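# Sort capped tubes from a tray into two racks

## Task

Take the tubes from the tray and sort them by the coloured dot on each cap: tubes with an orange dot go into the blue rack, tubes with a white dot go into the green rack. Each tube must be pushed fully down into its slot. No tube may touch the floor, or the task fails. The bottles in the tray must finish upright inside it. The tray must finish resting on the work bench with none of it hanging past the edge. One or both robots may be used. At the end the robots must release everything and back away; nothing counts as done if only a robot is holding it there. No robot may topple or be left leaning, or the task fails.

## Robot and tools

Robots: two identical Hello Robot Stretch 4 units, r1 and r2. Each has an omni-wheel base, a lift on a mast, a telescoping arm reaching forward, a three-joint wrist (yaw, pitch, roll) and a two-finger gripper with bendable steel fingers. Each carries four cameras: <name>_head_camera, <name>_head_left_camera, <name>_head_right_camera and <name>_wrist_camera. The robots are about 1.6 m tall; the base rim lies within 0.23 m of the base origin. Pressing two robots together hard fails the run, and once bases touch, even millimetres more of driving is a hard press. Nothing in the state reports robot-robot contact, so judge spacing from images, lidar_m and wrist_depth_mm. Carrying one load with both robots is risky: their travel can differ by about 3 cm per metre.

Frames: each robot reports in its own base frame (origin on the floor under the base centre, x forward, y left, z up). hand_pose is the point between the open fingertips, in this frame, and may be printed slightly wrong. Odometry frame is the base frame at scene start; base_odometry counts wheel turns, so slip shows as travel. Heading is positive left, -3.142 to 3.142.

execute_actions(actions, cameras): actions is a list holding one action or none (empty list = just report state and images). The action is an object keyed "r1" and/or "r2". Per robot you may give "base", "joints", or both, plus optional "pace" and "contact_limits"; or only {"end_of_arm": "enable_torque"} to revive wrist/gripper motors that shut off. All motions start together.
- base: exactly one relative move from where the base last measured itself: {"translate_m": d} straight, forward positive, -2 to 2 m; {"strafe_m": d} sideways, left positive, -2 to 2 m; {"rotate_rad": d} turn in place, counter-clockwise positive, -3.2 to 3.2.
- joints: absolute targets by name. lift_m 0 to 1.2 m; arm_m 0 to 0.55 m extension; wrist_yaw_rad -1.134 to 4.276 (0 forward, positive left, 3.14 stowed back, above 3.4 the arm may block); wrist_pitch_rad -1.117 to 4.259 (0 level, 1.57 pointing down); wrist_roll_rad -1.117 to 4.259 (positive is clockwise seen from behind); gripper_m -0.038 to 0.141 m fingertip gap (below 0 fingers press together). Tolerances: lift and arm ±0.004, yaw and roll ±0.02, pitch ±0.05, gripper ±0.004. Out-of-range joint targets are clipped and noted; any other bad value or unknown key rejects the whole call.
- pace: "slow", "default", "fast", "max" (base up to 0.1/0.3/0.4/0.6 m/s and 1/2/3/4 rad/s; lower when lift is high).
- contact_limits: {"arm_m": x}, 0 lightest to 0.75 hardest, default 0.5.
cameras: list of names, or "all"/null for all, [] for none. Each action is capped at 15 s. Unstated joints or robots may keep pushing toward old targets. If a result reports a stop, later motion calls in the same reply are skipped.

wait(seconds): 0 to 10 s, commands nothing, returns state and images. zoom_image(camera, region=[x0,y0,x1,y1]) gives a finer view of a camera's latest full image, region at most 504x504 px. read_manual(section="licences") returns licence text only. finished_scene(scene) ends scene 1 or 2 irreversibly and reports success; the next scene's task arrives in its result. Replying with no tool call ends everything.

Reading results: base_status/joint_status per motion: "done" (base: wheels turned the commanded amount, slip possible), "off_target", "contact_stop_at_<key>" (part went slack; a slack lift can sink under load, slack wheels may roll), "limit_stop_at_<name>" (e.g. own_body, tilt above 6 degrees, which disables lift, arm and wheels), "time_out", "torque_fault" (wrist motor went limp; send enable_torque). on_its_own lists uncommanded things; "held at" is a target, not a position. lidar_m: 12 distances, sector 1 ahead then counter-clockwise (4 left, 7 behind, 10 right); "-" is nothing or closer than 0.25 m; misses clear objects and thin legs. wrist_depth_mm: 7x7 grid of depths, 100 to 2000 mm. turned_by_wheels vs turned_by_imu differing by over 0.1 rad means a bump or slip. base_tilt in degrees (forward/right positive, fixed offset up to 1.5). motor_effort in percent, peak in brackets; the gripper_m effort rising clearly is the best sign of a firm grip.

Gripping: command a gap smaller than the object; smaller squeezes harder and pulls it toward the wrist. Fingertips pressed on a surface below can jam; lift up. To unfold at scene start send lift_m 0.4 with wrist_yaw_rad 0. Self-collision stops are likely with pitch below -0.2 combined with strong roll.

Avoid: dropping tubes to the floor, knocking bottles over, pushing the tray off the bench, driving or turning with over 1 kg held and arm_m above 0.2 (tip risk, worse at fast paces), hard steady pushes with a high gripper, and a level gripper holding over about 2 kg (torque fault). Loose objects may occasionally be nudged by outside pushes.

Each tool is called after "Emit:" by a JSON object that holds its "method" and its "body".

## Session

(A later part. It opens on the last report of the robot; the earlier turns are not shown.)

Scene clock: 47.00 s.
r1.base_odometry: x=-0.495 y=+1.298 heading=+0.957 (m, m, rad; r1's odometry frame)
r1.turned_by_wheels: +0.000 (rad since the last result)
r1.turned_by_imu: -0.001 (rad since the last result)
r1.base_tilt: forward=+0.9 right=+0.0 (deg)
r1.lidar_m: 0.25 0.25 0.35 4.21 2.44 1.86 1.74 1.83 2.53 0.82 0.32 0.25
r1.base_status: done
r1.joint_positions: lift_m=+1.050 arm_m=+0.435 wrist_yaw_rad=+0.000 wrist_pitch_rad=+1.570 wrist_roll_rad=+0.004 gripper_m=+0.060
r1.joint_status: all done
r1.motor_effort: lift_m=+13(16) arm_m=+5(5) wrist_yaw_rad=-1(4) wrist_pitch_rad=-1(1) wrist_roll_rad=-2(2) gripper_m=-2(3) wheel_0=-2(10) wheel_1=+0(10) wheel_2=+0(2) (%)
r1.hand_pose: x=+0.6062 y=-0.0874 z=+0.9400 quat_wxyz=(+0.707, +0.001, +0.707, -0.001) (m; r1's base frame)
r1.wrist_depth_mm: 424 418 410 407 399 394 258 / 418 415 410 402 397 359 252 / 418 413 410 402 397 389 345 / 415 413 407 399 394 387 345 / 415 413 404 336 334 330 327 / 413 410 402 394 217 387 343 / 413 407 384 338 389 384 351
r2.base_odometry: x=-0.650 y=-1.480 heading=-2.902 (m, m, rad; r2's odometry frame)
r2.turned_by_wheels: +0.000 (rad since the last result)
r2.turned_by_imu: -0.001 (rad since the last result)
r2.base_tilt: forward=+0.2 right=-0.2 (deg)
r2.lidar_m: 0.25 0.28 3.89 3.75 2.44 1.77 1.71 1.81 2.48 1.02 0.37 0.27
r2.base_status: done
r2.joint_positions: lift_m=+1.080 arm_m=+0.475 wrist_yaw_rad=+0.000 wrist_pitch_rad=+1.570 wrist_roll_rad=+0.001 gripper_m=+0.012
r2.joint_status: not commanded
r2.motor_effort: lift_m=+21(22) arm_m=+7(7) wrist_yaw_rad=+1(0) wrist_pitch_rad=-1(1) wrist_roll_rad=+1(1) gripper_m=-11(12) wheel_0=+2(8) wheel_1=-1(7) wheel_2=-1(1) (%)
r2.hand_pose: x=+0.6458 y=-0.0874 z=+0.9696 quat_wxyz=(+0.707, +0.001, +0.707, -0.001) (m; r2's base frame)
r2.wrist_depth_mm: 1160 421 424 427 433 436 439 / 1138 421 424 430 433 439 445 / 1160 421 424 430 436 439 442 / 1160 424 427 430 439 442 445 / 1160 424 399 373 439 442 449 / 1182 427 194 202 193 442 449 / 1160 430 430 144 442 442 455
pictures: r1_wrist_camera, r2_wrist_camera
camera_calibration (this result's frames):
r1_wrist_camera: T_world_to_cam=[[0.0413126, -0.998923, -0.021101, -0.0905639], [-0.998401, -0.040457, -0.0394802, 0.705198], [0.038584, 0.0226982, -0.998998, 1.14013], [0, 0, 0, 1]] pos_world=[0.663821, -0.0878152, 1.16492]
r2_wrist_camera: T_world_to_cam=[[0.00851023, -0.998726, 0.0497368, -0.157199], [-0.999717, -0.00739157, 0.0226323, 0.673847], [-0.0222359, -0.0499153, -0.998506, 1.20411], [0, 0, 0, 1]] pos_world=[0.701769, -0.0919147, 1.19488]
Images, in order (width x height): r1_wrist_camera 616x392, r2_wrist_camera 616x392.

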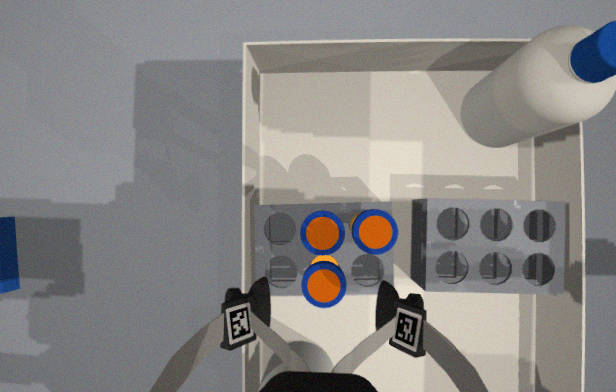

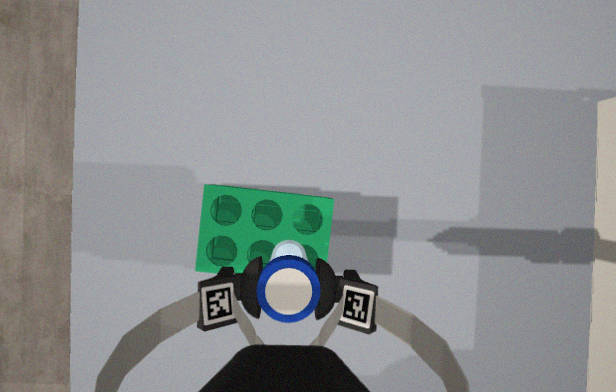

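Emit:
{"method": "execute_actions", "body": {"actions": [{"r1": {"joints": {"lift_m": 0.978, "arm_m": 0.432}, "pace": "default"}, "r2": {"base": {"strafe_m": -0.0138}, "joints": {"arm_m": 0.4595}, "pace": "default"}}], "cameras": ["r1_wrist_camera", "r2_wrist_camera"]}}

Scene clock: 51.10 s.
r1.base_odometry: x=-0.495 y=+1.298 heading=+0.957 (m, m, rad; r1's odometry frame)
r1.turned_by_wheels: +0.000 (rad since the last result)
r1.turned_by_imu: -0.001 (rad since the last result)
r1.base_tilt: forward=+1.0 right=-0.2 (deg)
r1.lidar_m: 0.25 0.25 0.33 4.20 2.48 1.82 1.76 1.84 2.56 0.85 0.30 0.25
r1.base_status: not commanded
r1.joint_positions: lift_m=+0.978 arm_m=+0.433 wrist_yaw_rad=+0.000 wrist_pitch_rad=+1.570 wrist_roll_rad=+0.004 gripper_m=+0.060
r1.joint_status: all done
r1.motor_effort: lift_m=+14(13) arm_m=-5(6) wrist_yaw_rad=+0(1) wrist_pitch_rad=+1(0) wrist_roll_rad=-1(1) gripper_m=-3(0) wheel_0=-2(2) wheel_1=+0(1) wheel_2=+0(0) (%)
r1.hand_pose: x=+0.6040 y=-0.0874 z=+0.8681 quat_wxyz=(+0.707, +0.001, +0.707, -0.001) (m; r1's base frame)
r1.wrist_depth_mm: 345 342 338 304 304 301 236 / 345 342 332 330 325 322 240 / 343 338 330 329 324 322 317 / 342 338 329 327 322 289 304 / 340 336 303 205 262 260 257 / 340 336 255 204 217 312 286 / 338 334 282 322 317 314 312
r2.base_odometry: x=-0.653 y=-1.467 heading=-2.902 (m, m, rad; r2's odometry frame)
r2.turned_by_wheels: +0.000 (rad since the last result)
r2.turned_by_imu: +0.000 (rad since the last result)
r2.base_tilt: forward=+0.2 right=-0.2 (deg)
r2.lidar_m: 0.26 0.27 3.89 3.76 2.44 1.77 1.70 1.80 2.47 1.04 0.38 0.27
r2.base_status: done
r2.joint_positions: lift_m=+1.080 arm_m=+0.461 wrist_yaw_rad=+0.000 wrist_pitch_rad=+1.570 wrist_roll_rad=+0.001 gripper_m=+0.012
r2.joint_status: all done
r2.motor_effort: lift_m=+21(20) arm_m=-8(9) wrist_yaw_rad=+2(3) wrist_pitch_rad=+0(0) wrist_roll_rad=+1(1) gripper_m=-11(9) wheel_0=+0(6) wheel_1=+0(6) wheel_2=+0(2) (%)
r2.hand_pose: x=+0.6320 y=-0.0874 z=+0.9696 quat_wxyz=(+0.707, +0.001, +0.707, -0.001) (m; r2's base frame)
r2.wrist_depth_mm: 1138 418 424 430 430 439 442 / 1160 421 424 427 430 436 439 / 1160 424 427 430 433 439 442 / 1138 424 421 430 436 442 442 / 1160 427 424 373 439 442 445 / 1160 430 194 202 193 442 449 / 1182 430 430 144 445 445 445
pictures: r1_wrist_camera, r2_wrist_camera
camera_calibration (this result's frames):
r1_wrist_camera: T_world_to_cam=[[0.0413006, -0.998924, -0.0211054, -0.0919814], [-0.998406, -0.0404473, -0.0393724, 0.700079], [0.0384764, 0.0226979, -0.999002, 1.06837], [0, 0, 0, 1]] pos_world=[0.661654, -0.0878158, 1.09292]
r2_wrist_camera: T_world_to_cam=[[0.00849136, -0.998726, 0.0497368, -0.15707], [-0.999717, -0.00737243, 0.0226376, 0.660014], [-0.0222421, -0.0499149, -0.998506, 1.2038], [0, 0, 0, 1]] pos_world=[0.687936, -0.0919158, 1.19488]
Images, in order (width x height): r1_wrist_camera 616x392, r2_wrist_camera 616x392.

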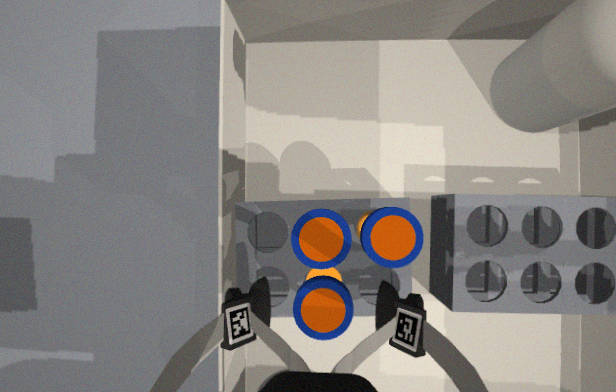

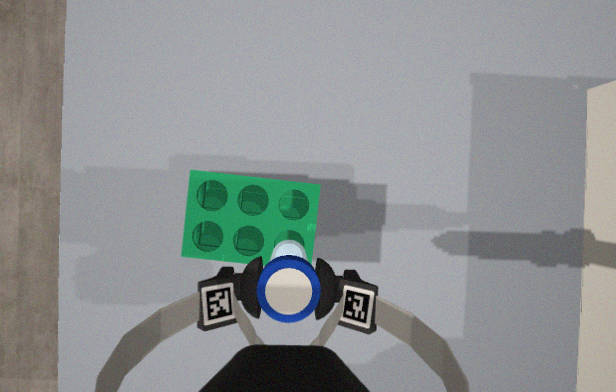

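Emit:
{"method": "zoom_image", "body": {"camera": "r2_wrist_camera", "region": [170, 160, 370, 320]}}

Region (170, 160, 370, 320) of r2_wrist_camera's 616x392 image, scaled by 2.520; it fills the top 403 rows of this view, and the rest is white.

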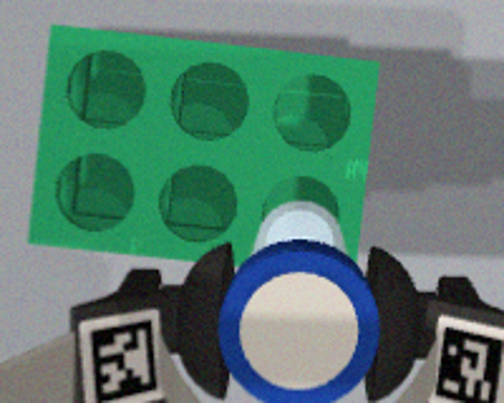

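Emit:
{"method": "execute_actions", "body": {"actions": [{"r1": {"joints": {"gripper_m": 0.012}, "pace": "default"}, "r2": {"joints": {"lift_m": 0.976}, "pace": "default"}}], "cameras": ["r1_wrist_camera", "r2_wrist_camera"]}}

Scene clock: 53.60 s.
r1.base_odometry: x=-0.495 y=+1.298 heading=+0.957 (m, m, rad; r1's odometry frame)
r1.turned_by_wheels: +0.000 (rad since the last result)
r1.turned_by_imu: +0.000 (rad since the last result)
r1.base_tilt: forward=+1.0 right=-0.1 (deg)
r1.lidar_m: 0.25 0.25 0.34 4.19 2.47 1.84 1.75 1.84 2.55 0.89 0.33 0.25
r1.base_status: not commanded
r1.joint_positions: lift_m=+0.978 arm_m=+0.433 wrist_yaw_rad=+0.000 wrist_pitch_rad=+1.570 wrist_roll_rad=+0.004 gripper_m=+0.012
r1.joint_status: all done
r1.motor_effort: lift_m=+14(14) arm_m=-5(6) wrist_yaw_rad=+2(0) wrist_pitch_rad=+0(1) wrist_roll_rad=-1(1) gripper_m=-9(9) wheel_0=-2(2) wheel_1=+0(0) wheel_2=+0(0) (%)
r1.hand_pose: x=+0.6040 y=-0.0874 z=+0.8681 quat_wxyz=(+0.707, +0.001, +0.707, -0.001) (m; r1's base frame)
r1.wrist_depth_mm: 345 342 336 304 303 301 236 / 345 340 330 329 325 320 240 / 342 340 330 329 324 320 315 / 342 336 329 325 322 289 290 / 340 336 301 205 262 260 257 / 338 334 283 195 260 309 285 / 338 334 281 320 317 314 312
r2.base_odometry: x=-0.653 y=-1.467 heading=-2.902 (m, m, rad; r2's odometry frame)
r2.turned_by_wheels: +0.000 (rad since the last result)
r2.turned_by_imu: +0.000 (rad since the last result)
r2.base_tilt: forward=+0.2 right=-0.2 (deg)
r2.lidar_m: 0.26 0.27 3.91 3.78 2.42 1.77 1.70 1.79 2.47 1.03 0.40 0.28
r2.base_status: not commanded
r2.joint_positions: lift_m=+0.976 arm_m=+0.461 wrist_yaw_rad=+0.000 wrist_pitch_rad=+1.570 wrist_roll_rad=+0.001 gripper_m=+0.012
r2.joint_status: all done
r2.motor_effort: lift_m=+17(21) arm_m=-8(8) wrist_yaw_rad=+1(1) wrist_pitch_rad=+0(1) wrist_roll_rad=+2(1) gripper_m=-16(12) wheel_0=+0(1) wheel_1=+0(0) wheel_2=+0(0) (%)
r2.hand_pose: x=+0.6320 y=-0.0874 z=+0.8659 quat_wxyz=(+0.707, +0.001, +0.707, -0.001) (m; r2's base frame)
r2.wrist_depth_mm: 315 317 324 324 327 332 334 / 317 319 324 325 329 334 336 / 317 322 325 327 330 334 336 / 319 324 297 324 332 334 338 / 320 322 267 270 332 338 338 / 322 324 194 202 193 340 342 / 324 325 329 144 336 340 340
pictures: r1_wrist_camera, r2_wrist_camera
camera_calibration (this result's frames):
r1_wrist_camera: T_world_to_cam=[[0.0413003, -0.998924, -0.0211054, -0.0919813], [-0.998406, -0.040447, -0.0393724, 0.700078], [0.0384764, 0.0226979, -0.999002, 1.06837], [0, 0, 0, 1]] pos_world=[0.661654, -0.0878158, 1.09292]
r2_wrist_camera: T_world_to_cam=[[0.00849218, -0.998726, 0.0497367, -0.151915], [-0.999716, -0.00737254, 0.0226517, 0.662341], [-0.0222561, -0.0499149, -0.998505, 1.10033], [0, 0, 0, 1]] pos_world=[0.687932, -0.0919158, 1.09123]
Images, in order (width x height): r1_wrist_camera 616x392, r2_wrist_camera 616x392.

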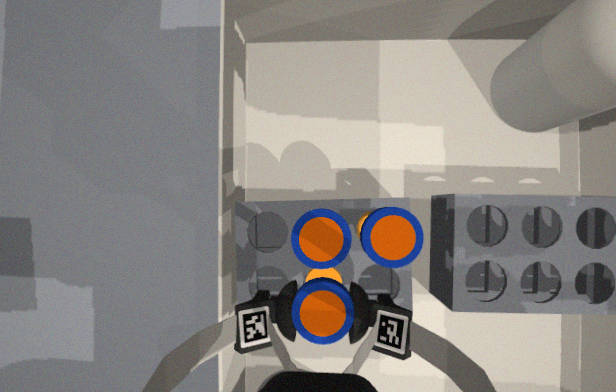

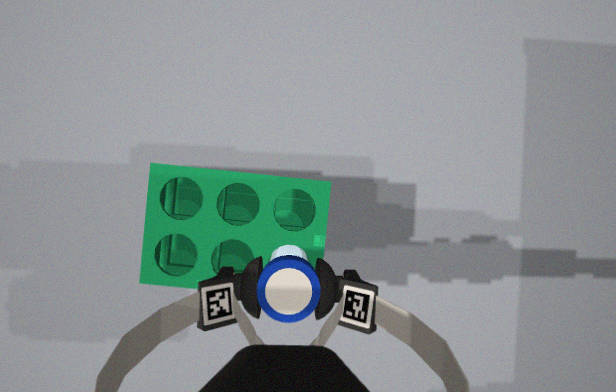

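Emit:
{"method": "execute_actions", "body": {"actions": [{"r1": {"joints": {"lift_m": 1.08}, "pace": "default"}, "r2": {"joints": {"gripper_m": 0.06}, "pace": "default"}}], "cameras": ["r1_wrist_camera", "r2_wrist_camera"]}}

Scene clock: 55.63 s.
r1.base_odometry: x=-0.495 y=+1.298 heading=+0.957 (m, m, rad; r1's odometry frame)
r1.turned_by_wheels: +0.000 (rad since the last result)
r1.turned_by_imu: +0.000 (rad since the last result)
r1.base_tilt: forward=+1.0 right=-0.2 (deg)
r1.lidar_m: 0.25 0.25 0.35 4.21 2.51 1.84 1.74 1.86 2.51 0.87 0.31 0.25
r1.base_status: not commanded
r1.joint_positions: lift_m=+1.080 arm_m=+0.433 wrist_yaw_rad=+0.000 wrist_pitch_rad=+1.570 wrist_roll_rad=+0.004 gripper_m=+0.012
r1.joint_status: all done
r1.motor_effort: lift_m=+22(22) arm_m=-5(5) wrist_yaw_rad=-2(2) wrist_pitch_rad=-1(1) wrist_roll_rad=-1(2) gripper_m=-11(13) wheel_0=-2(2) wheel_1=+0(0) wheel_2=+0(0) (%)
r1.hand_pose: x=+0.6040 y=-0.0874 z=+0.9694 quat_wxyz=(+0.707, +0.001, +0.707, -0.001) (m; r1's base frame)
r1.wrist_depth_mm: 455 449 442 436 430 427 421 / 452 445 442 430 424 357 277 / 449 445 439 430 424 415 364 / 449 442 436 427 424 418 387 / 445 442 433 368 397 359 364 / 445 439 433 196 415 415 389 / 439 439 430 338 415 413 384
r2.base_odometry: x=-0.653 y=-1.467 heading=-2.902 (m, m, rad; r2's odometry frame)
r2.turned_by_wheels: +0.000 (rad since the last result)
r2.turned_by_imu: +0.000 (rad since the last result)
r2.base_tilt: forward=+0.3 right=-0.3 (deg)
r2.lidar_m: 0.25 0.28 3.92 3.76 2.46 1.77 1.70 1.80 2.49 1.03 0.38 0.27
r2.base_status: not commanded
r2.joint_positions: lift_m=+0.976 arm_m=+0.461 wrist_yaw_rad=+0.000 wrist_pitch_rad=+1.570 wrist_roll_rad=+0.001 gripper_m=+0.060
r2.joint_status: all done
r2.motor_effort: lift_m=+16(17) arm_m=-8(8) wrist_yaw_rad=+1(0) wrist_pitch_rad=-1(1) wrist_roll_rad=+1(1) gripper_m=-2(11) wheel_0=+0(0) wheel_1=+0(0) wheel_2=+0(0) (%)
r2.hand_pose: x=+0.6320 y=-0.0874 z=+0.8659 quat_wxyz=(+0.707, +0.001, +0.707, -0.001) (m; r2's base frame)
r2.wrist_depth_mm: 317 317 322 325 329 334 330 / 319 320 324 325 329 336 336 / 320 322 325 327 332 334 336 / 319 322 297 325 332 336 338 / 320 324 268 268 332 338 340 / 324 325 196 216 203 338 342 / 325 325 329 137 334 342 342
pictures: r1_wrist_camera, r2_wrist_camera
camera_calibration (this result's frames):
r1_wrist_camera: T_world_to_cam=[[0.0413005, -0.998924, -0.0211054, -0.0898421], [-0.998406, -0.0404472, -0.0393724, 0.704067], [0.0384764, 0.0226979, -0.999002, 1.16962], [0, 0, 0, 1]] pos_world=[0.661652, -0.0878158, 1.19428]
r2_wrist_camera: T_world_to_cam=[[0.00849223, -0.998726, 0.0497367, -0.151915], [-0.999716, -0.00737259, 0.0226518, 0.662341], [-0.0222562, -0.0499149, -0.998505, 1.10033], [0, 0, 0, 1]] pos_world=[0.687932, -0.0919158, 1.09123]
Images, in order (width x height): r1_wrist_camera 616x392, r2_wrist_camera 616x392.

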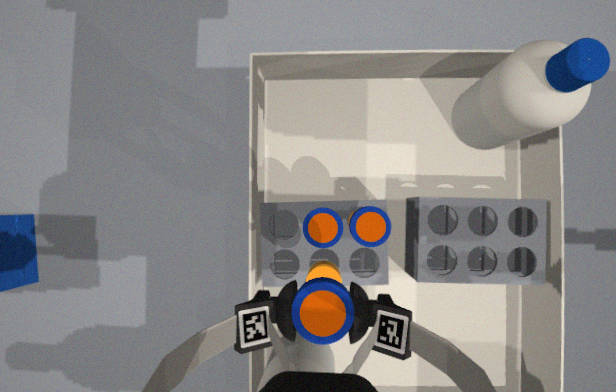

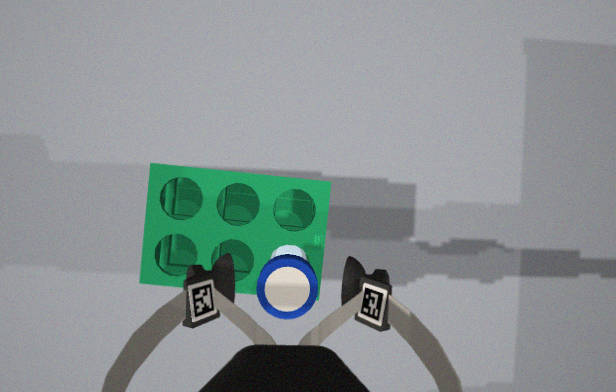

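Emit:
{"method": "zoom_image", "body": {"camera": "r1_wrist_camera", "region": [230, 190, 430, 350]}}

Region (230, 190, 430, 350) of r1_wrist_camera's 616x392 image, scaled by 2.520; it fills the top 403 rows of this view, and the rest is white.

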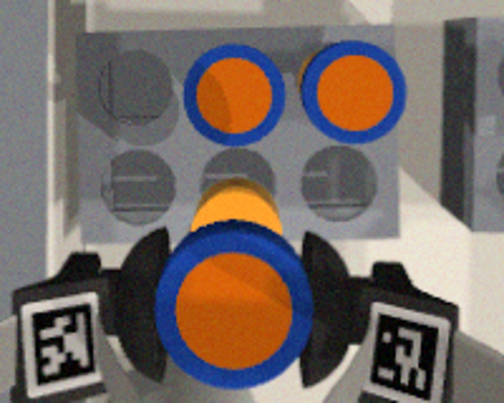

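Emit:
{"method": "execute_actions", "body": {"actions": [{"r1": {"base": {"strafe_m": 0.46}, "joints": {"arm_m": 0.418}, "pace": "fast"}, "r2": {"joints": {"lift_m": 1.12, "wrist_roll_rad": 1.57, "arm_m": 0.439}, "pace": "default"}}], "cameras": ["r1_wrist_camera", "r2_wrist_camera"]}}

Scene clock: 63.63 s.
r1.base_odometry: x=-0.871 y=+1.563 heading=+0.957 (m, m, rad; r1's odometry frame)
r1.turned_by_wheels: +0.000 (rad since the last result)
r1.turned_by_imu: -0.001 (rad since the last result)
r1.base_tilt: forward=+1.0 right=-0.1 (deg)
r1.lidar_m: 0.25 0.25 3.88 3.74 2.53 1.78 1.76 1.81 2.52 0.91 0.31 0.25
r1.base_status: done
r1.joint_positions: lift_m=+1.080 arm_m=+0.419 wrist_yaw_rad=+0.000 wrist_pitch_rad=+1.570 wrist_roll_rad=+0.004 gripper_m=+0.012
r1.joint_status: all done
r1.motor_effort: lift_m=+21(21) arm_m=-5(6) wrist_yaw_rad=+1(1) wrist_pitch_rad=-1(1) wrist_roll_rad=-2(2) gripper_m=-13(13) wheel_0=+1(11) wheel_1=-2(8) wheel_2=+0(1) (%)
r1.hand_pose: x=+0.5900 y=-0.0874 z=+0.9695 quat_wxyz=(+0.707, +0.001, +0.707, -0.001) (m; r1's base frame)
r1.wrist_depth_mm: 1281 1255 442 436 433 424 421 / 1281 1255 439 436 430 424 421 / 1255 1255 439 433 430 424 418 / 1229 1229 436 430 427 421 418 / 1255 1229 436 421 399 421 415 / 1229 1229 436 196 364 418 415 / 1229 1205 430 424 418 415 413
r2.base_odometry: x=-0.653 y=-1.467 heading=-2.902 (m, m, rad; r2's odometry frame)
r2.turned_by_wheels: +0.000 (rad since the last result)
r2.turned_by_imu: +0.000 (rad since the last result)
r2.base_tilt: forward=+0.2 right=-0.1 (deg)
r2.lidar_m: 0.25 0.26 3.90 3.78 2.43 1.78 1.69 1.78 2.49 1.03 0.39 0.28
r2.base_status: not commanded
r2.joint_positions: lift_m=+1.120 arm_m=+0.440 wrist_yaw_rad=+0.000 wrist_pitch_rad=+1.570 wrist_roll_rad=+1.570 gripper_m=+0.060
r2.joint_status: all done
r2.motor_effort: lift_m=+22(21) arm_m=-8(8) wrist_yaw_rad=+1(1) wrist_pitch_rad=+0(1) wrist_roll_rad=+2(6) gripper_m=-2(3) wheel_0=+0(0) wheel_1=+0(0) wheel_2=+0(0) (%)
r2.hand_pose: x=+0.6115 y=-0.0874 z=+1.0095 quat_wxyz=(+0.500, +0.500, +0.500, -0.500) (m; r2's base frame)
r2.wrist_depth_mm: 452 459 466 462 473 480 1255 / 455 459 462 469 473 480 1281 / 459 459 466 469 477 480 1281 / 459 466 466 469 477 484 1138 / 462 466 410 473 480 484 1060 / 462 462 197 477 202 488 1308 / 462 466 473 137 484 488 1308
pictures: r1_wrist_camera, r2_wrist_camera
camera_calibration (this result's frames):
r1_wrist_camera: T_world_to_cam=[[0.0412649, -0.998925, -0.0211063, -0.0892404], [-0.998408, -0.040412, -0.039352, 0.690065], [0.0384567, 0.0226965, -0.999002, 1.17023], [0, 0, 0, 1]] pos_world=[0.647646, -0.0878178, 1.19434]
r2_wrist_camera: T_world_to_cam=[[-0.99874, -0.0111747, 0.0489236, 0.544168], [-0.0100364, 0.999675, 0.0234513, 0.120661], [-0.0491698, 0.0229308, -0.998527, 1.26606], [0, 0, 0, 1]] pos_world=[0.606945, -0.143573, 1.23475]
Images, in order (width x height): r1_wrist_camera 616x392, r2_wrist_camera 616x392.

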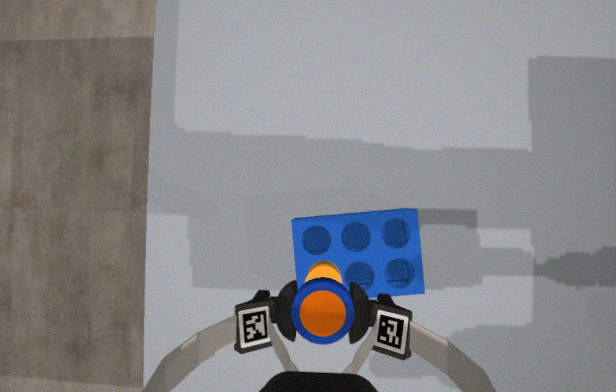

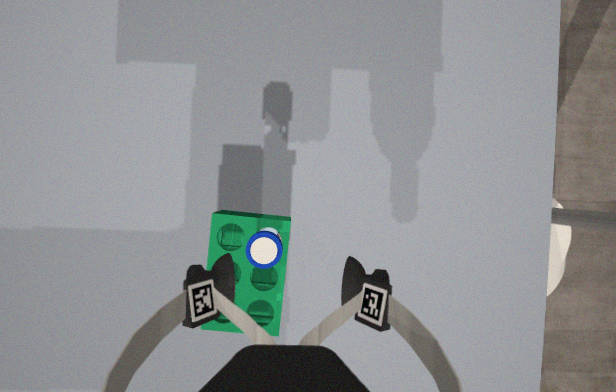

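Emit:
{"method": "zoom_image", "body": {"camera": "r1_wrist_camera", "region": [240, 190, 440, 350]}}

Region (240, 190, 440, 350) of r1_wrist_camera's 616x392 image, scaled by 2.520; it fills the top 403 rows of this view, and the rest is white.

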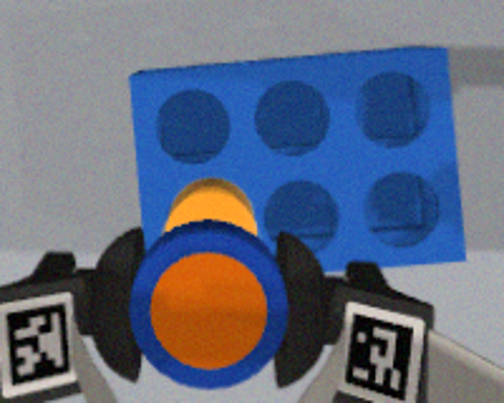

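Emit:
{"method": "execute_actions", "body": {"actions": [{"r1": {"base": {"strafe_m": 0.005}, "joints": {"arm_m": 0.4025}, "pace": "default"}, "r2": {"base": {"strafe_m": -0.542}, "pace": "fast"}}], "cameras": ["r1_wrist_camera", "r2_wrist_camera"]}}

Scene clock: 69.27 s.
r1.base_odometry: x=-0.875 y=+1.566 heading=+0.956 (m, m, rad; r1's odometry frame)
r1.turned_by_wheels: +0.000 (rad since the last result)
r1.turned_by_imu: -0.001 (rad since the last result)
r1.base_tilt: forward=+1.0 right=-0.1 (deg)
r1.lidar_m: 0.25 0.25 3.87 3.74 2.52 1.82 1.72 1.85 2.55 0.89 0.34 0.25
r1.base_status: done
r1.joint_positions: lift_m=+1.080 arm_m=+0.403 wrist_yaw_rad=+0.000 wrist_pitch_rad=+1.570 wrist_roll_rad=+0.004 gripper_m=+0.012
r1.joint_status: all done
r1.motor_effort: lift_m=+21(21) arm_m=-5(6) wrist_yaw_rad=+0(2) wrist_pitch_rad=-1(0) wrist_roll_rad=-2(2) gripper_m=-11(10) wheel_0=+0(9) wheel_1=-1(5) wheel_2=+0(0) (%)
r1.hand_pose: x=+0.5746 y=-0.0874 z=+0.9695 quat_wxyz=(+0.707, +0.001, +0.707, -0.001) (m; r1's base frame)
r1.wrist_depth_mm: 1255 1255 442 439 430 427 421 / 1255 1255 439 433 430 424 421 / 1281 1255 436 433 427 421 418 / 1229 1229 439 433 424 421 415 / 1255 1229 433 427 368 418 415 / 1255 1229 433 196 421 418 413 / 1229 1229 430 424 418 415 413
r2.base_odometry: x=-0.781 y=-0.940 heading=-2.902 (m, m, rad; r2's odometry frame)
r2.turned_by_wheels: +0.000 (rad since the last result)
r2.turned_by_imu: +0.000 (rad since the last result)
r2.base_tilt: forward=+0.2 right=-0.1 (deg)
r2.lidar_m: 0.26 0.26 0.38 4.31 2.43 1.78 1.69 1.78 2.47 4.43 0.36 0.28
r2.base_status: done
r2.joint_positions: lift_m=+1.120 arm_m=+0.440 wrist_yaw_rad=+0.000 wrist_pitch_rad=+1.570 wrist_roll_rad=+1.570 gripper_m=+0.060
r2.joint_status: not commanded
r2.motor_effort: lift_m=+21(22) arm_m=-7(8) wrist_yaw_rad=+0(1) wrist_pitch_rad=+0(1) wrist_roll_rad=+1(1) gripper_m=-3(3) wheel_0=-1(8) wheel_1=+1(11) wheel_2=-1(1) (%)
r2.hand_pose: x=+0.6115 y=-0.0874 z=+1.0096 quat_wxyz=(+0.500, +0.500, +0.500, -0.500) (m; r2's base frame)
r2.wrist_depth_mm: 449 462 466 462 477 477 484 / 455 459 459 469 477 480 1255 / 459 439 466 469 473 480 1281 / 455 338 462 466 469 484 1138 / 462 462 466 473 473 484 1060 / 459 462 197 415 202 488 1308 / 462 439 469 137 362 492 1281
pictures: r1_wrist_camera, r2_wrist_camera
camera_calibration (this result's frames):
r1_wrist_camera: T_world_to_cam=[[0.0412735, -0.998925, -0.0211068, -0.088606], [-0.998408, -0.0404209, -0.0393396, 0.674594], [0.0384441, 0.0226969, -0.999003, 1.17084], [0, 0, 0, 1]] pos_world=[0.632166, -0.0878173, 1.19434]
r2_wrist_camera: T_world_to_cam=[[-0.99874, -0.0111667, 0.0489235, 0.54415], [-0.0100284, 0.999675, 0.0234513, 0.120654], [-0.0491695, 0.0229312, -0.998527, 1.26615], [0, 0, 0, 1]] pos_world=[0.60693, -0.143573, 1.23483]
Images, in order (width x height): r1_wrist_camera 616x392, r2_wrist_camera 616x392.

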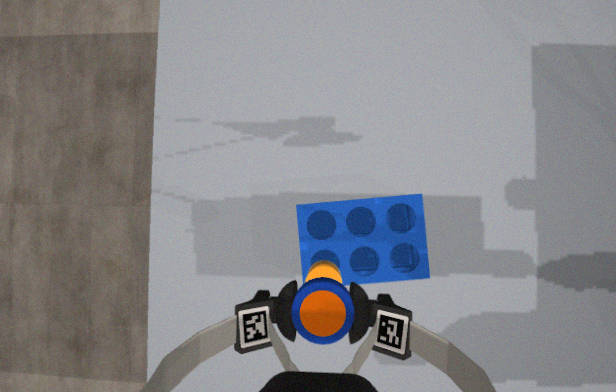

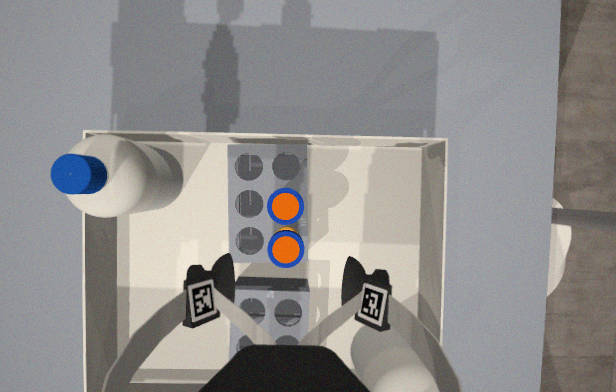

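Emit:
{"method": "zoom_image", "body": {"camera": "r1_wrist_camera", "region": [240, 180, 440, 340]}}

Emit:
{"method": "zoom_image", "body": {"camera": "r2_wrist_camera", "region": [180, 140, 400, 340]}}

Region (240, 180, 440, 340) of r1_wrist_camera's 616x392 image, scaled by 2.520; it fills the top 403 rows of this view, and the rest is white.

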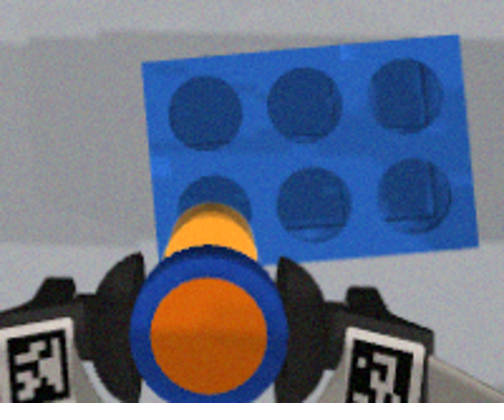

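Region (180, 140, 400, 340) of r2_wrist_camera's 616x392 image, scaled by 2.291; it fills the top 458 rows of this view, and the rest is white.

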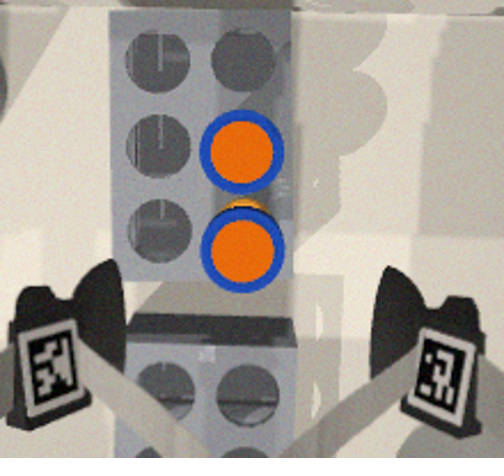

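Emit:
{"method": "execute_actions", "body": {"actions": [{"r1": {"joints": {"lift_m": 0.976}, "pace": "default"}, "r2": {"base": {"strafe_m": 0.003}, "joints": {"lift_m": 0.978}, "pace": "default"}}], "cameras": ["r1_wrist_camera", "r2_wrist_camera"]}}

Scene clock: 79.30 s.
r1.base_odometry: x=-0.875 y=+1.566 heading=+0.956 (m, m, rad; r1's odometry frame)
r1.turned_by_wheels: +0.000 (rad since the last result)
r1.turned_by_imu: -0.001 (rad since the last result)
r1.base_tilt: forward=+1.0 right=-0.2 (deg)
r1.lidar_m: 0.25 0.25 3.89 3.71 2.48 1.81 1.74 1.82 2.53 0.86 0.32 0.25
r1.base_status: not commanded
r1.joint_positions: lift_m=+0.976 arm_m=+0.403 wrist_yaw_rad=+0.000 wrist_pitch_rad=+1.570 wrist_roll_rad=+0.004 gripper_m=+0.012
r1.joint_status: all done
r1.motor_effort: lift_m=+14(20) arm_m=-6(5) wrist_yaw_rad=+0(2) wrist_pitch_rad=-1(1) wrist_roll_rad=-2(2) gripper_m=-11(14) wheel_0=+0(0) wheel_1=-1(1) wheel_2=+0(0) (%)
r1.hand_pose: x=+0.5745 y=-0.0874 z=+0.8660 quat_wxyz=(+0.707, +0.001, +0.707, -0.001) (m; r1's base frame)
r1.wrist_depth_mm: 1160 340 336 330 327 324 320 / 1160 340 332 330 325 322 319 / 1138 338 332 329 325 320 319 / 1138 336 330 327 320 319 315 / 1138 334 329 267 265 315 314 / 1138 332 329 196 260 317 314 / 1118 332 325 322 317 315 312
r2.base_odometry: x=-0.781 y=-0.943 heading=-2.902 (m, m, rad; r2's odometry frame)
r2.turned_by_wheels: +0.000 (rad since the last result)
r2.turned_by_imu: +0.000 (rad since the last result)
r2.base_tilt: forward=+0.2 right=-0.2 (deg)
r2.lidar_m: 0.25 0.26 0.36 4.30 2.45 1.77 1.71 1.78 2.48 4.44 0.37 0.26
r2.base_status: done
r2.joint_positions: lift_m=+0.978 arm_m=+0.440 wrist_yaw_rad=+0.000 wrist_pitch_rad=+1.570 wrist_roll_rad=+1.570 gripper_m=+0.060
r2.joint_status: all done
r2.motor_effort: lift_m=+16(21) arm_m=-7(7) wrist_yaw_rad=+0(2) wrist_pitch_rad=+0(0) wrist_roll_rad=+2(2) gripper_m=-1(4) wheel_0=-1(6) wheel_1=-1(4) wheel_2=+0(1) (%)
r2.hand_pose: x=+0.6115 y=-0.0874 z=+0.8680 quat_wxyz=(+0.500, +0.500, +0.500, -0.500) (m; r2's base frame)
r2.wrist_depth_mm: 319 322 325 327 330 336 336 / 315 319 324 329 332 336 342 / 206 314 265 320 330 301 342 / 210 322 320 267 332 319 342 / 320 322 268 263 334 319 343 / 322 324 196 217 203 317 345 / 322 324 296 137 334 296 347
pictures: r1_wrist_camera, r2_wrist_camera
camera_calibration (this result's frames):
r1_wrist_camera: T_world_to_cam=[[0.0412734, -0.998925, -0.0211076, -0.0907878], [-0.998409, -0.0404212, -0.0393196, 0.670501], [0.0384241, 0.0226969, -0.999004, 1.06753], [0, 0, 0, 1]] pos_world=[0.632162, -0.0878173, 1.09091]
r2_wrist_camera: T_world_to_cam=[[-0.99874, -0.0111663, 0.0489235, 0.551074], [-0.010028, 0.999675, 0.0234513, 0.123976], [-0.0491695, 0.0229312, -0.998527, 1.12473], [0, 0, 0, 1]] pos_world=[0.606925, -0.143573, 1.0932]
Images, in order (width x height): r1_wrist_camera 616x392, r2_wrist_camera 616x392.

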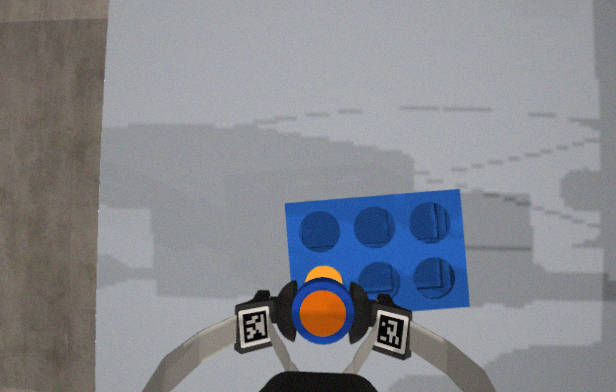

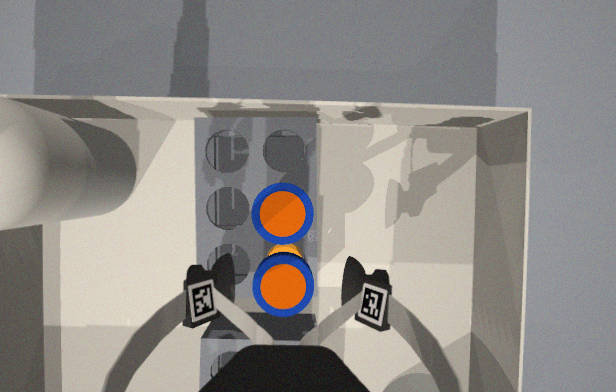

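Emit:
{"method": "execute_actions", "body": {"actions": [{"r1": {"joints": {"gripper_m": 0.06}, "pace": "default"}, "r2": {"joints": {"gripper_m": 0.012}, "pace": "default"}}], "cameras": ["r1_wrist_camera", "r2_wrist_camera"]}}

Scene clock: 81.20 s.
r1.base_odometry: x=-0.875 y=+1.566 heading=+0.956 (m, m, rad; r1's odometry frame)
r1.turned_by_wheels: +0.000 (rad since the last result)
r1.turned_by_imu: +0.000 (rad since the last result)
r1.base_tilt: forward=+1.0 right=-0.1 (deg)
r1.lidar_m: 0.25 0.25 3.89 3.74 2.49 1.80 1.76 1.84 2.54 0.88 0.34 0.25
r1.base_status: not commanded
r1.joint_positions: lift_m=+0.976 arm_m=+0.403 wrist_yaw_rad=+0.000 wrist_pitch_rad=+1.570 wrist_roll_rad=+0.004 gripper_m=+0.060
r1.joint_status: all done
r1.motor_effort: lift_m=+13(14) arm_m=-6(5) wrist_yaw_rad=+0(1) wrist_pitch_rad=-2(0) wrist_roll_rad=-2(1) gripper_m=-1(10) wheel_0=+0(0) wheel_1=-1(1) wheel_2=+0(0) (%)
r1.hand_pose: x=+0.5745 y=-0.0874 z=+0.8660 quat_wxyz=(+0.707, +0.001, +0.707, -0.001) (m; r1's base frame)
r1.wrist_depth_mm: 1160 340 336 330 327 324 320 / 1160 338 334 329 325 322 319 / 1160 338 332 329 324 322 319 / 1160 336 330 327 320 319 315 / 1138 332 329 276 265 317 315 / 1138 334 329 204 217 315 314 / 1138 332 325 322 319 314 314
r2.base_odometry: x=-0.781 y=-0.943 heading=-2.902 (m, m, rad; r2's odometry frame)
r2.turned_by_wheels: +0.000 (rad since the last result)
r2.turned_by_imu: +0.000 (rad since the last result)
r2.base_tilt: forward=+0.2 right=-0.2 (deg)
r2.lidar_m: 0.26 0.26 0.38 4.29 2.43 1.76 1.69 1.79 2.48 4.43 0.39 0.28
r2.base_status: not commanded
r2.joint_positions: lift_m=+0.978 arm_m=+0.440 wrist_yaw_rad=+0.000 wrist_pitch_rad=+1.570 wrist_roll_rad=+1.570 gripper_m=+0.012
r2.joint_status: all done
r2.motor_effort: lift_m=+17(17) arm_m=-7(7) wrist_yaw_rad=+2(0) wrist_pitch_rad=-1(1) wrist_roll_rad=+2(2) gripper_m=-11(13) wheel_0=-1(1) wheel_1=-1(1) wheel_2=+0(0) (%)
r2.hand_pose: x=+0.6115 y=-0.0874 z=+0.8680 quat_wxyz=(+0.500, +0.500, +0.500, -0.500) (m; r2's base frame)
r2.wrist_depth_mm: 317 322 322 327 332 334 340 / 319 322 325 329 332 336 338 / 206 317 266 322 329 304 342 / 209 320 320 267 334 320 342 / 319 322 267 215 332 319 343 / 322 324 192 202 193 317 343 / 320 325 296 146 334 294 347
pictures: r1_wrist_camera, r2_wrist_camera
camera_calibration (this result's frames):
r1_wrist_camera: T_world_to_cam=[[0.0412732, -0.998925, -0.0211076, -0.0907877], [-0.998409, -0.040421, -0.0393195, 0.670501], [0.038424, 0.0226969, -0.999004, 1.06753], [0, 0, 0, 1]] pos_world=[0.632162, -0.0878173, 1.09091]
r2_wrist_camera: T_world_to_cam=[[-0.99874, -0.0111652, 0.0489186, 0.551079], [-0.010027, 0.999675, 0.0234513, 0.123975], [-0.0491645, 0.0229312, -0.998527, 1.12472], [0, 0, 0, 1]] pos_world=[0.606924, -0.143573, 1.0932]
Images, in order (width x height): r1_wrist_camera 616x392, r2_wrist_camera 616x392.

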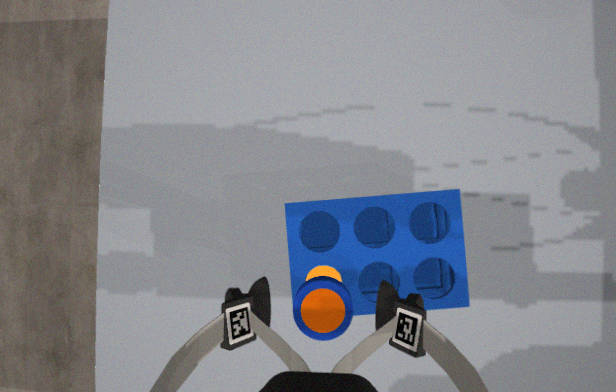

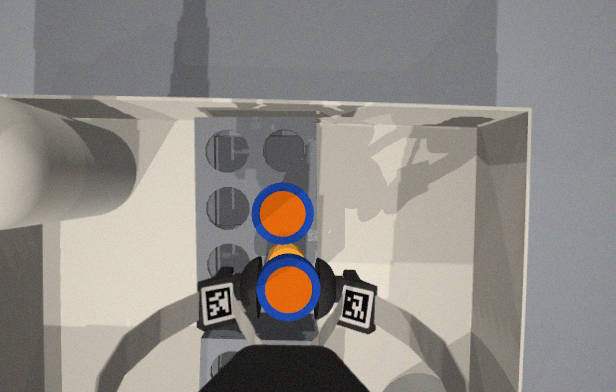

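Emit:
{"method": "execute_actions", "body": {"actions": [{"r1": {"joints": {"lift_m": 1.12, "arm_m": 0.15}, "pace": "fast"}, "r2": {"joints": {"lift_m": 1.12}, "pace": "default"}}], "cameras": ["r1_wrist_camera", "r2_wrist_camera"]}}

Scene clock: 84.40 s.
r1.base_odometry: x=-0.875 y=+1.566 heading=+0.956 (m, m, rad; r1's odometry frame)
r1.turned_by_wheels: +0.000 (rad since the last result)
r1.turned_by_imu: +0.000 (rad since the last result)
r1.base_tilt: forward=+1.0 right=+0.0 (deg)
r1.lidar_m: 0.25 0.25 3.87 3.75 2.50 1.80 1.73 1.82 2.53 0.87 0.33 0.25
r1.base_status: not commanded
r1.joint_positions: lift_m=+1.120 arm_m=+0.151 wrist_yaw_rad=+0.000 wrist_pitch_rad=+1.570 wrist_roll_rad=+0.004 gripper_m=+0.060
r1.joint_status: all done
r1.motor_effort: lift_m=+22(24) arm_m=-5(7) wrist_yaw_rad=-1(1) wrist_pitch_rad=-1(0) wrist_roll_rad=-2(1) gripper_m=-6(5) wheel_0=+0(0) wheel_1=-1(1) wheel_2=+0(0) (%)
r1.hand_pose: x=+0.3220 y=-0.0874 z=+1.0094 quat_wxyz=(+0.707, +0.002, +0.707, -0.002) (m; r1's base frame)
r1.wrist_depth_mm: 1308 1281 484 418 445 469 462 / 1308 1281 484 477 469 466 459 / 1308 1308 480 473 466 466 459 / 1281 1281 480 473 466 462 455 / 1281 1281 477 469 466 459 455 / 1281 1255 473 469 218 459 455 / 1281 1229 1042 1008 1229 1205 1205
r2.base_odometry: x=-0.781 y=-0.943 heading=-2.902 (m, m, rad; r2's odometry frame)
r2.turned_by_wheels: +0.000 (rad since the last result)
r2.turned_by_imu: +0.000 (rad since the last result)
r2.base_tilt: forward=+0.2 right=-0.2 (deg)
r2.lidar_m: 0.26 0.27 0.37 4.31 2.45 1.77 1.70 1.78 2.49 4.41 0.39 0.26
r2.base_status: not commanded
r2.joint_positions: lift_m=+1.120 arm_m=+0.440 wrist_yaw_rad=+0.000 wrist_pitch_rad=+1.570 wrist_roll_rad=+1.570 gripper_m=+0.012
r2.joint_status: all done
r2.motor_effort: lift_m=+22(26) arm_m=-8(7) wrist_yaw_rad=+0(2) wrist_pitch_rad=-1(1) wrist_roll_rad=+1(2) gripper_m=-11(13) wheel_0=-1(1) wheel_1=-2(2) wheel_2=+0(0) (%)
r2.hand_pose: x=+0.6115 y=-0.0874 z=+1.0095 quat_wxyz=(+0.500, +0.500, +0.500, -0.500) (m; r2's base frame)
r2.wrist_depth_mm: 452 455 459 466 469 480 484 / 452 459 462 469 477 480 1255 / 455 387 462 469 473 484 1255 / 455 349 462 469 473 480 1160 / 459 462 466 410 477 484 1060 / 462 462 193 202 193 488 1308 / 466 407 466 144 353 492 1281
pictures: r1_wrist_camera, r2_wrist_camera
camera_calibration (this result's frames):
r1_wrist_camera: T_world_to_cam=[[0.0410805, -0.998933, -0.0211134, -0.077269], [-0.998422, -0.0402314, -0.039179, 0.423827], [0.0382878, 0.0226896, -0.999009, 1.22051], [0, 0, 0, 1]] pos_world=[0.379602, -0.0878283, 1.23428]
r2_wrist_camera: T_world_to_cam=[[-0.998741, -0.0111652, 0.0489147, 0.544159], [-0.0100271, 0.999675, 0.0234512, 0.120656], [-0.0491606, 0.0229312, -0.998528, 1.26603], [0, 0, 0, 1]] pos_world=[0.606922, -0.143573, 1.23472]
Images, in order (width x height): r1_wrist_camera 616x392, r2_wrist_camera 616x392.

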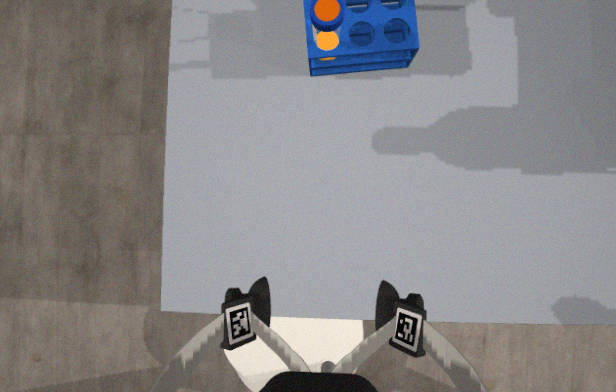

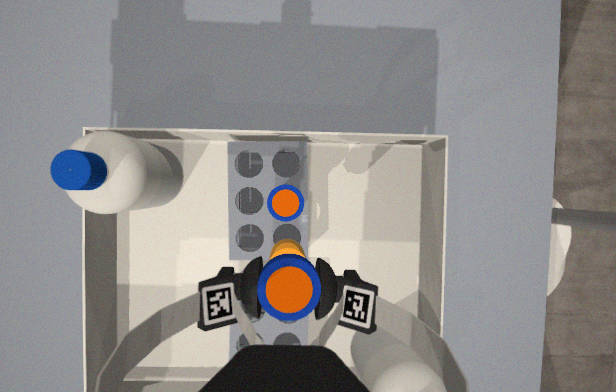

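Emit:
{"method": "zoom_image", "body": {"camera": "r2_wrist_camera", "region": [190, 130, 390, 330]}}

Region (190, 130, 390, 330) of r2_wrist_camera's 616x392 image, scaled by 2.520.

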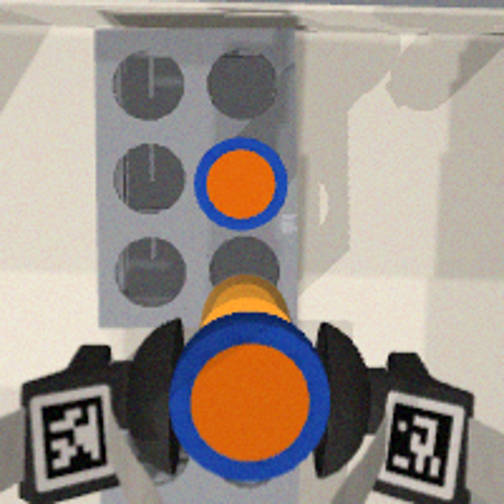

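Emit:
{"method": "execute_actions", "body": {"actions": [{"r1": {"base": {"strafe_m": -0.465}, "pace": "fast"}, "r2": {"base": {"strafe_m": -0.428}, "joints": {"arm_m": 0.464}, "pace": "fast"}}], "cameras": ["r1_wrist_camera", "r2_wrist_camera"]}}

Scene clock: 89.60 s.
r1.base_odometry: x=-0.495 y=+1.298 heading=+0.956 (m, m, rad; r1's odometry frame)
r1.turned_by_wheels: +0.000 (rad since the last result)
r1.turned_by_imu: -0.001 (rad since the last result)
r1.base_tilt: forward=+1.0 right=+0.0 (deg)
r1.lidar_m: 0.25 0.25 0.33 4.20 2.46 1.87 1.76 1.84 2.57 0.84 0.32 0.25
r1.base_status: done
r1.joint_positions: lift_m=+1.120 arm_m=+0.151 wrist_yaw_rad=+0.000 wrist_pitch_rad=+1.570 wrist_roll_rad=+0.004 gripper_m=+0.060
r1.joint_status: not commanded
r1.motor_effort: lift_m=+21(21) arm_m=-5(5) wrist_yaw_rad=+1(1) wrist_pitch_rad=-3(2) wrist_roll_rad=-1(2) gripper_m=-2(0) wheel_0=-1(10) wheel_1=+0(7) wheel_2=+0(3) (%)
r1.hand_pose: x=+0.3220 y=-0.0874 z=+1.0095 quat_wxyz=(+0.707, +0.002, +0.707, -0.002) (m; r1's base frame)
r1.wrist_depth_mm: 473 496 484 445 445 436 462 / 492 488 480 334 469 459 459 / 492 488 480 455 466 459 459 / 492 484 480 473 466 462 455 / 488 484 477 473 466 462 455 / 878 484 473 469 217 459 455 / 1255 1255 1025 1008 1205 1182 1182
r2.base_odometry: x=-0.882 y=-0.527 heading=-2.902 (m, m, rad; r2's odometry frame)
r2.turned_by_wheels: +0.000 (rad since the last result)
r2.turned_by_imu: +0.000 (rad since the last result)
r2.base_tilt: forward=+0.2 right=-0.2 (deg)
r2.lidar_m: 0.25 0.27 0.38 1.04 2.42 1.78 1.70 1.79 2.46 3.99 0.40 0.28
r2.base_status: done
r2.joint_positions: lift_m=+1.120 arm_m=+0.463 wrist_yaw_rad=+0.000 wrist_pitch_rad=+1.570 wrist_roll_rad=+1.570 gripper_m=+0.012
r2.joint_status: all done
r2.motor_effort: lift_m=+21(22) arm_m=+8(10) wrist_yaw_rad=+0(2) wrist_pitch_rad=-1(1) wrist_roll_rad=+2(2) gripper_m=-13(13) wheel_0=+0(8) wheel_1=+2(7) wheel_2=-1(2) (%)
r2.hand_pose: x=+0.6338 y=-0.0874 z=+1.0096 quat_wxyz=(+0.500, +0.500, +0.500, -0.500) (m; r2's base frame)
r2.wrist_depth_mm: 452 459 462 466 473 477 1255 / 455 459 466 469 477 477 484 / 455 462 466 473 477 480 488 / 459 466 466 477 480 484 654 / 459 462 462 410 477 480 768 / 459 469 193 202 193 484 904 / 462 469 473 144 480 488 1281
pictures: r1_wrist_camera, r2_wrist_camera
camera_calibration (this result's frames):
r1_wrist_camera: T_world_to_cam=[[0.041127, -0.998931, -0.0211062, -0.0772918], [-0.998413, -0.0402742, -0.0393528, 0.424051], [0.0384607, 0.0226912, -0.999002, 1.22052], [0, 0, 0, 1]] pos_world=[0.379615, -0.0878258, 1.23435]
r2_wrist_camera: T_world_to_cam=[[-0.998739, -0.0111729, 0.0489509, 0.566454], [-0.0100339, 0.999675, 0.0234516, 0.120882], [-0.049197, 0.0229309, -0.998526, 1.26725], [0, 0, 0, 1]] pos_world=[0.629297, -0.143573, 1.23481]
Images, in order (width x height): r1_wrist_camera 616x392, r2_wrist_camera 616x392.

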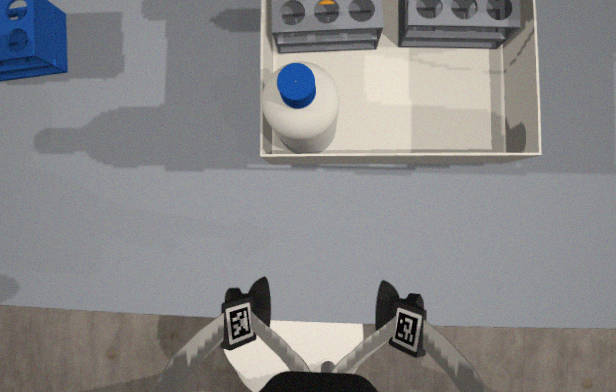

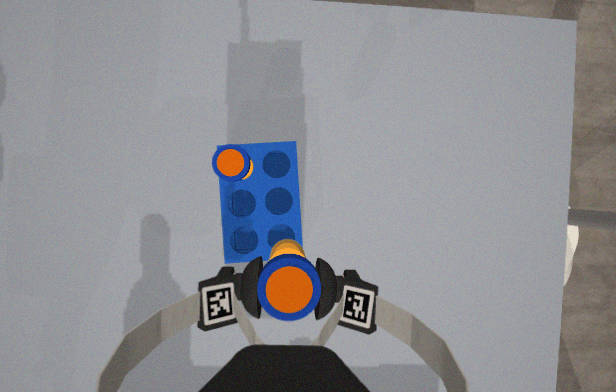

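Emit:
{"method": "zoom_image", "body": {"camera": "r2_wrist_camera", "region": [190, 130, 390, 330]}}

Region (190, 130, 390, 330) of r2_wrist_camera's 616x392 image, scaled by 2.520.

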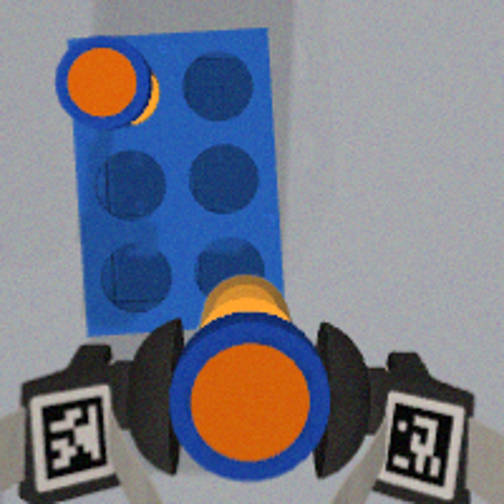

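Emit:
{"method": "execute_actions", "body": {"actions": [{"r1": {"joints": {"arm_m": 0.475}, "pace": "fast"}, "r2": {"joints": {"arm_m": 0.4705}, "pace": "default"}}], "cameras": ["r1_wrist_camera", "r2_wrist_camera"]}}

Scene clock: 93.57 s.
r1.base_odometry: x=-0.495 y=+1.298 heading=+0.956 (m, m, rad; r1's odometry frame)
r1.turned_by_wheels: +0.000 (rad since the last result)
r1.turned_by_imu: -0.001 (rad since the last result)
r1.base_tilt: forward=+0.9 right=-0.1 (deg)
r1.lidar_m: 0.25 0.25 0.32 4.22 2.46 1.82 1.77 1.85 2.51 0.90 0.28 0.25
r1.base_status: not commanded
r1.joint_positions: lift_m=+1.120 arm_m=+0.474 wrist_yaw_rad=+0.000 wrist_pitch_rad=+1.570 wrist_roll_rad=+0.004 gripper_m=+0.060
r1.joint_status: all done
r1.motor_effort: lift_m=+20(20) arm_m=+5(7) wrist_yaw_rad=+0(1) wrist_pitch_rad=+0(2) wrist_roll_rad=-2(2) gripper_m=-2(4) wheel_0=-1(1) wheel_1=+0(0) wheel_2=-1(1) (%)
r1.hand_pose: x=+0.6453 y=-0.0874 z=+1.0095 quat_wxyz=(+0.707, +0.001, +0.707, -0.001) (m; r1's base frame)
r1.wrist_depth_mm: 496 488 484 477 473 466 462 / 492 488 480 477 469 462 459 / 496 488 480 469 466 332 317 / 492 480 480 469 462 455 455 / 484 480 480 410 455 399 452 / 480 480 477 459 217 427 449 / 480 477 469 439 455 436 449
r2.base_odometry: x=-0.882 y=-0.527 heading=-2.902 (m, m, rad; r2's odometry frame)
r2.turned_by_wheels: +0.000 (rad since the last result)
r2.turned_by_imu: +0.000 (rad since the last result)
r2.base_tilt: forward=+0.3 right=-0.2 (deg)
r2.lidar_m: 0.25 0.26 0.37 1.03 2.41 1.77 1.70 1.80 2.47 4.01 0.39 0.27
r2.base_status: not commanded
r2.joint_positions: lift_m=+1.120 arm_m=+0.469 wrist_yaw_rad=+0.000 wrist_pitch_rad=+1.570 wrist_roll_rad=+1.570 gripper_m=+0.012
r2.joint_status: all done
r2.motor_effort: lift_m=+21(21) arm_m=+7(8) wrist_yaw_rad=+2(1) wrist_pitch_rad=-1(1) wrist_roll_rad=+2(2) gripper_m=-13(12) wheel_0=+0(0) wheel_1=+2(2) wheel_2=-1(1) (%)
r2.hand_pose: x=+0.6403 y=-0.0874 z=+1.0096 quat_wxyz=(+0.500, +0.500, +0.500, -0.500) (m; r2's base frame)
r2.wrist_depth_mm: 455 459 462 469 469 480 1281 / 452 455 462 469 473 480 484 / 455 462 466 473 477 477 488 / 459 462 466 469 480 480 488 / 462 462 466 410 480 484 768 / 462 466 193 202 193 484 891 / 466 466 469 144 480 488 492
pictures: r1_wrist_camera, r2_wrist_camera
camera_calibration (this result's frames):
r1_wrist_camera: T_world_to_cam=[[0.0414566, -0.998918, -0.021098, -0.0908059], [-0.998392, -0.0405994, -0.039552, 0.746948], [0.0386527, 0.0227038, -0.998995, 1.20795], [0, 0, 0, 1]] pos_world=[0.702822, -0.0878069, 1.23437]
r2_wrist_camera: T_world_to_cam=[[-0.998739, -0.011116, 0.0489509, 0.572921], [-0.009977, 0.999675, 0.0234516, 0.120911], [-0.0491957, 0.0229337, -0.998526, 1.26756], [0, 0, 0, 1]] pos_world=[0.635764, -0.143573, 1.23481]
Images, in order (width x height): r1_wrist_camera 616x392, r2_wrist_camera 616x392.

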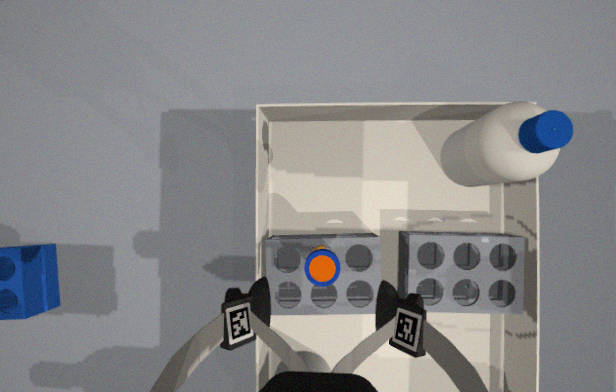

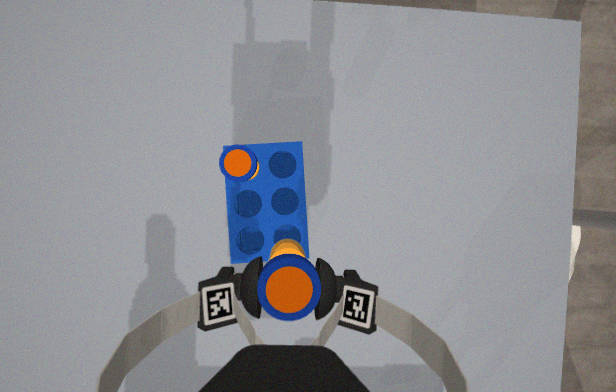

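Emit:
{"method": "zoom_image", "body": {"camera": "r2_wrist_camera", "region": [190, 130, 390, 330]}}

Emit:
{"method": "zoom_image", "body": {"camera": "r1_wrist_camera", "region": [220, 200, 430, 360]}}

Region (190, 130, 390, 330) of r2_wrist_camera's 616x392 image, scaled by 2.520.

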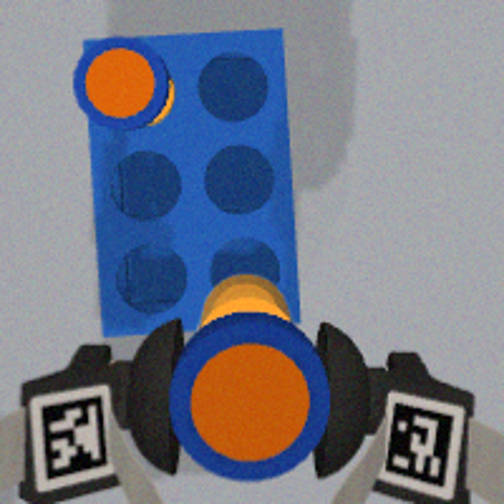

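Region (220, 200, 430, 360) of r1_wrist_camera's 616x392 image, scaled by 2.400; it fills the top 384 rows of this view, and the rest is white.

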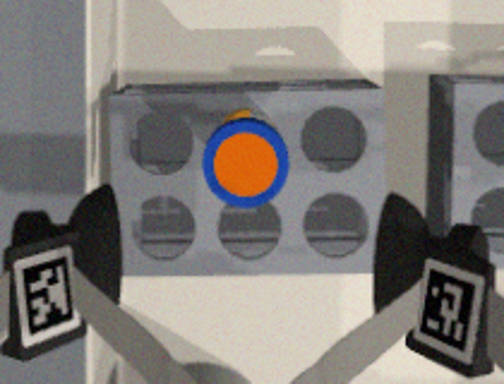

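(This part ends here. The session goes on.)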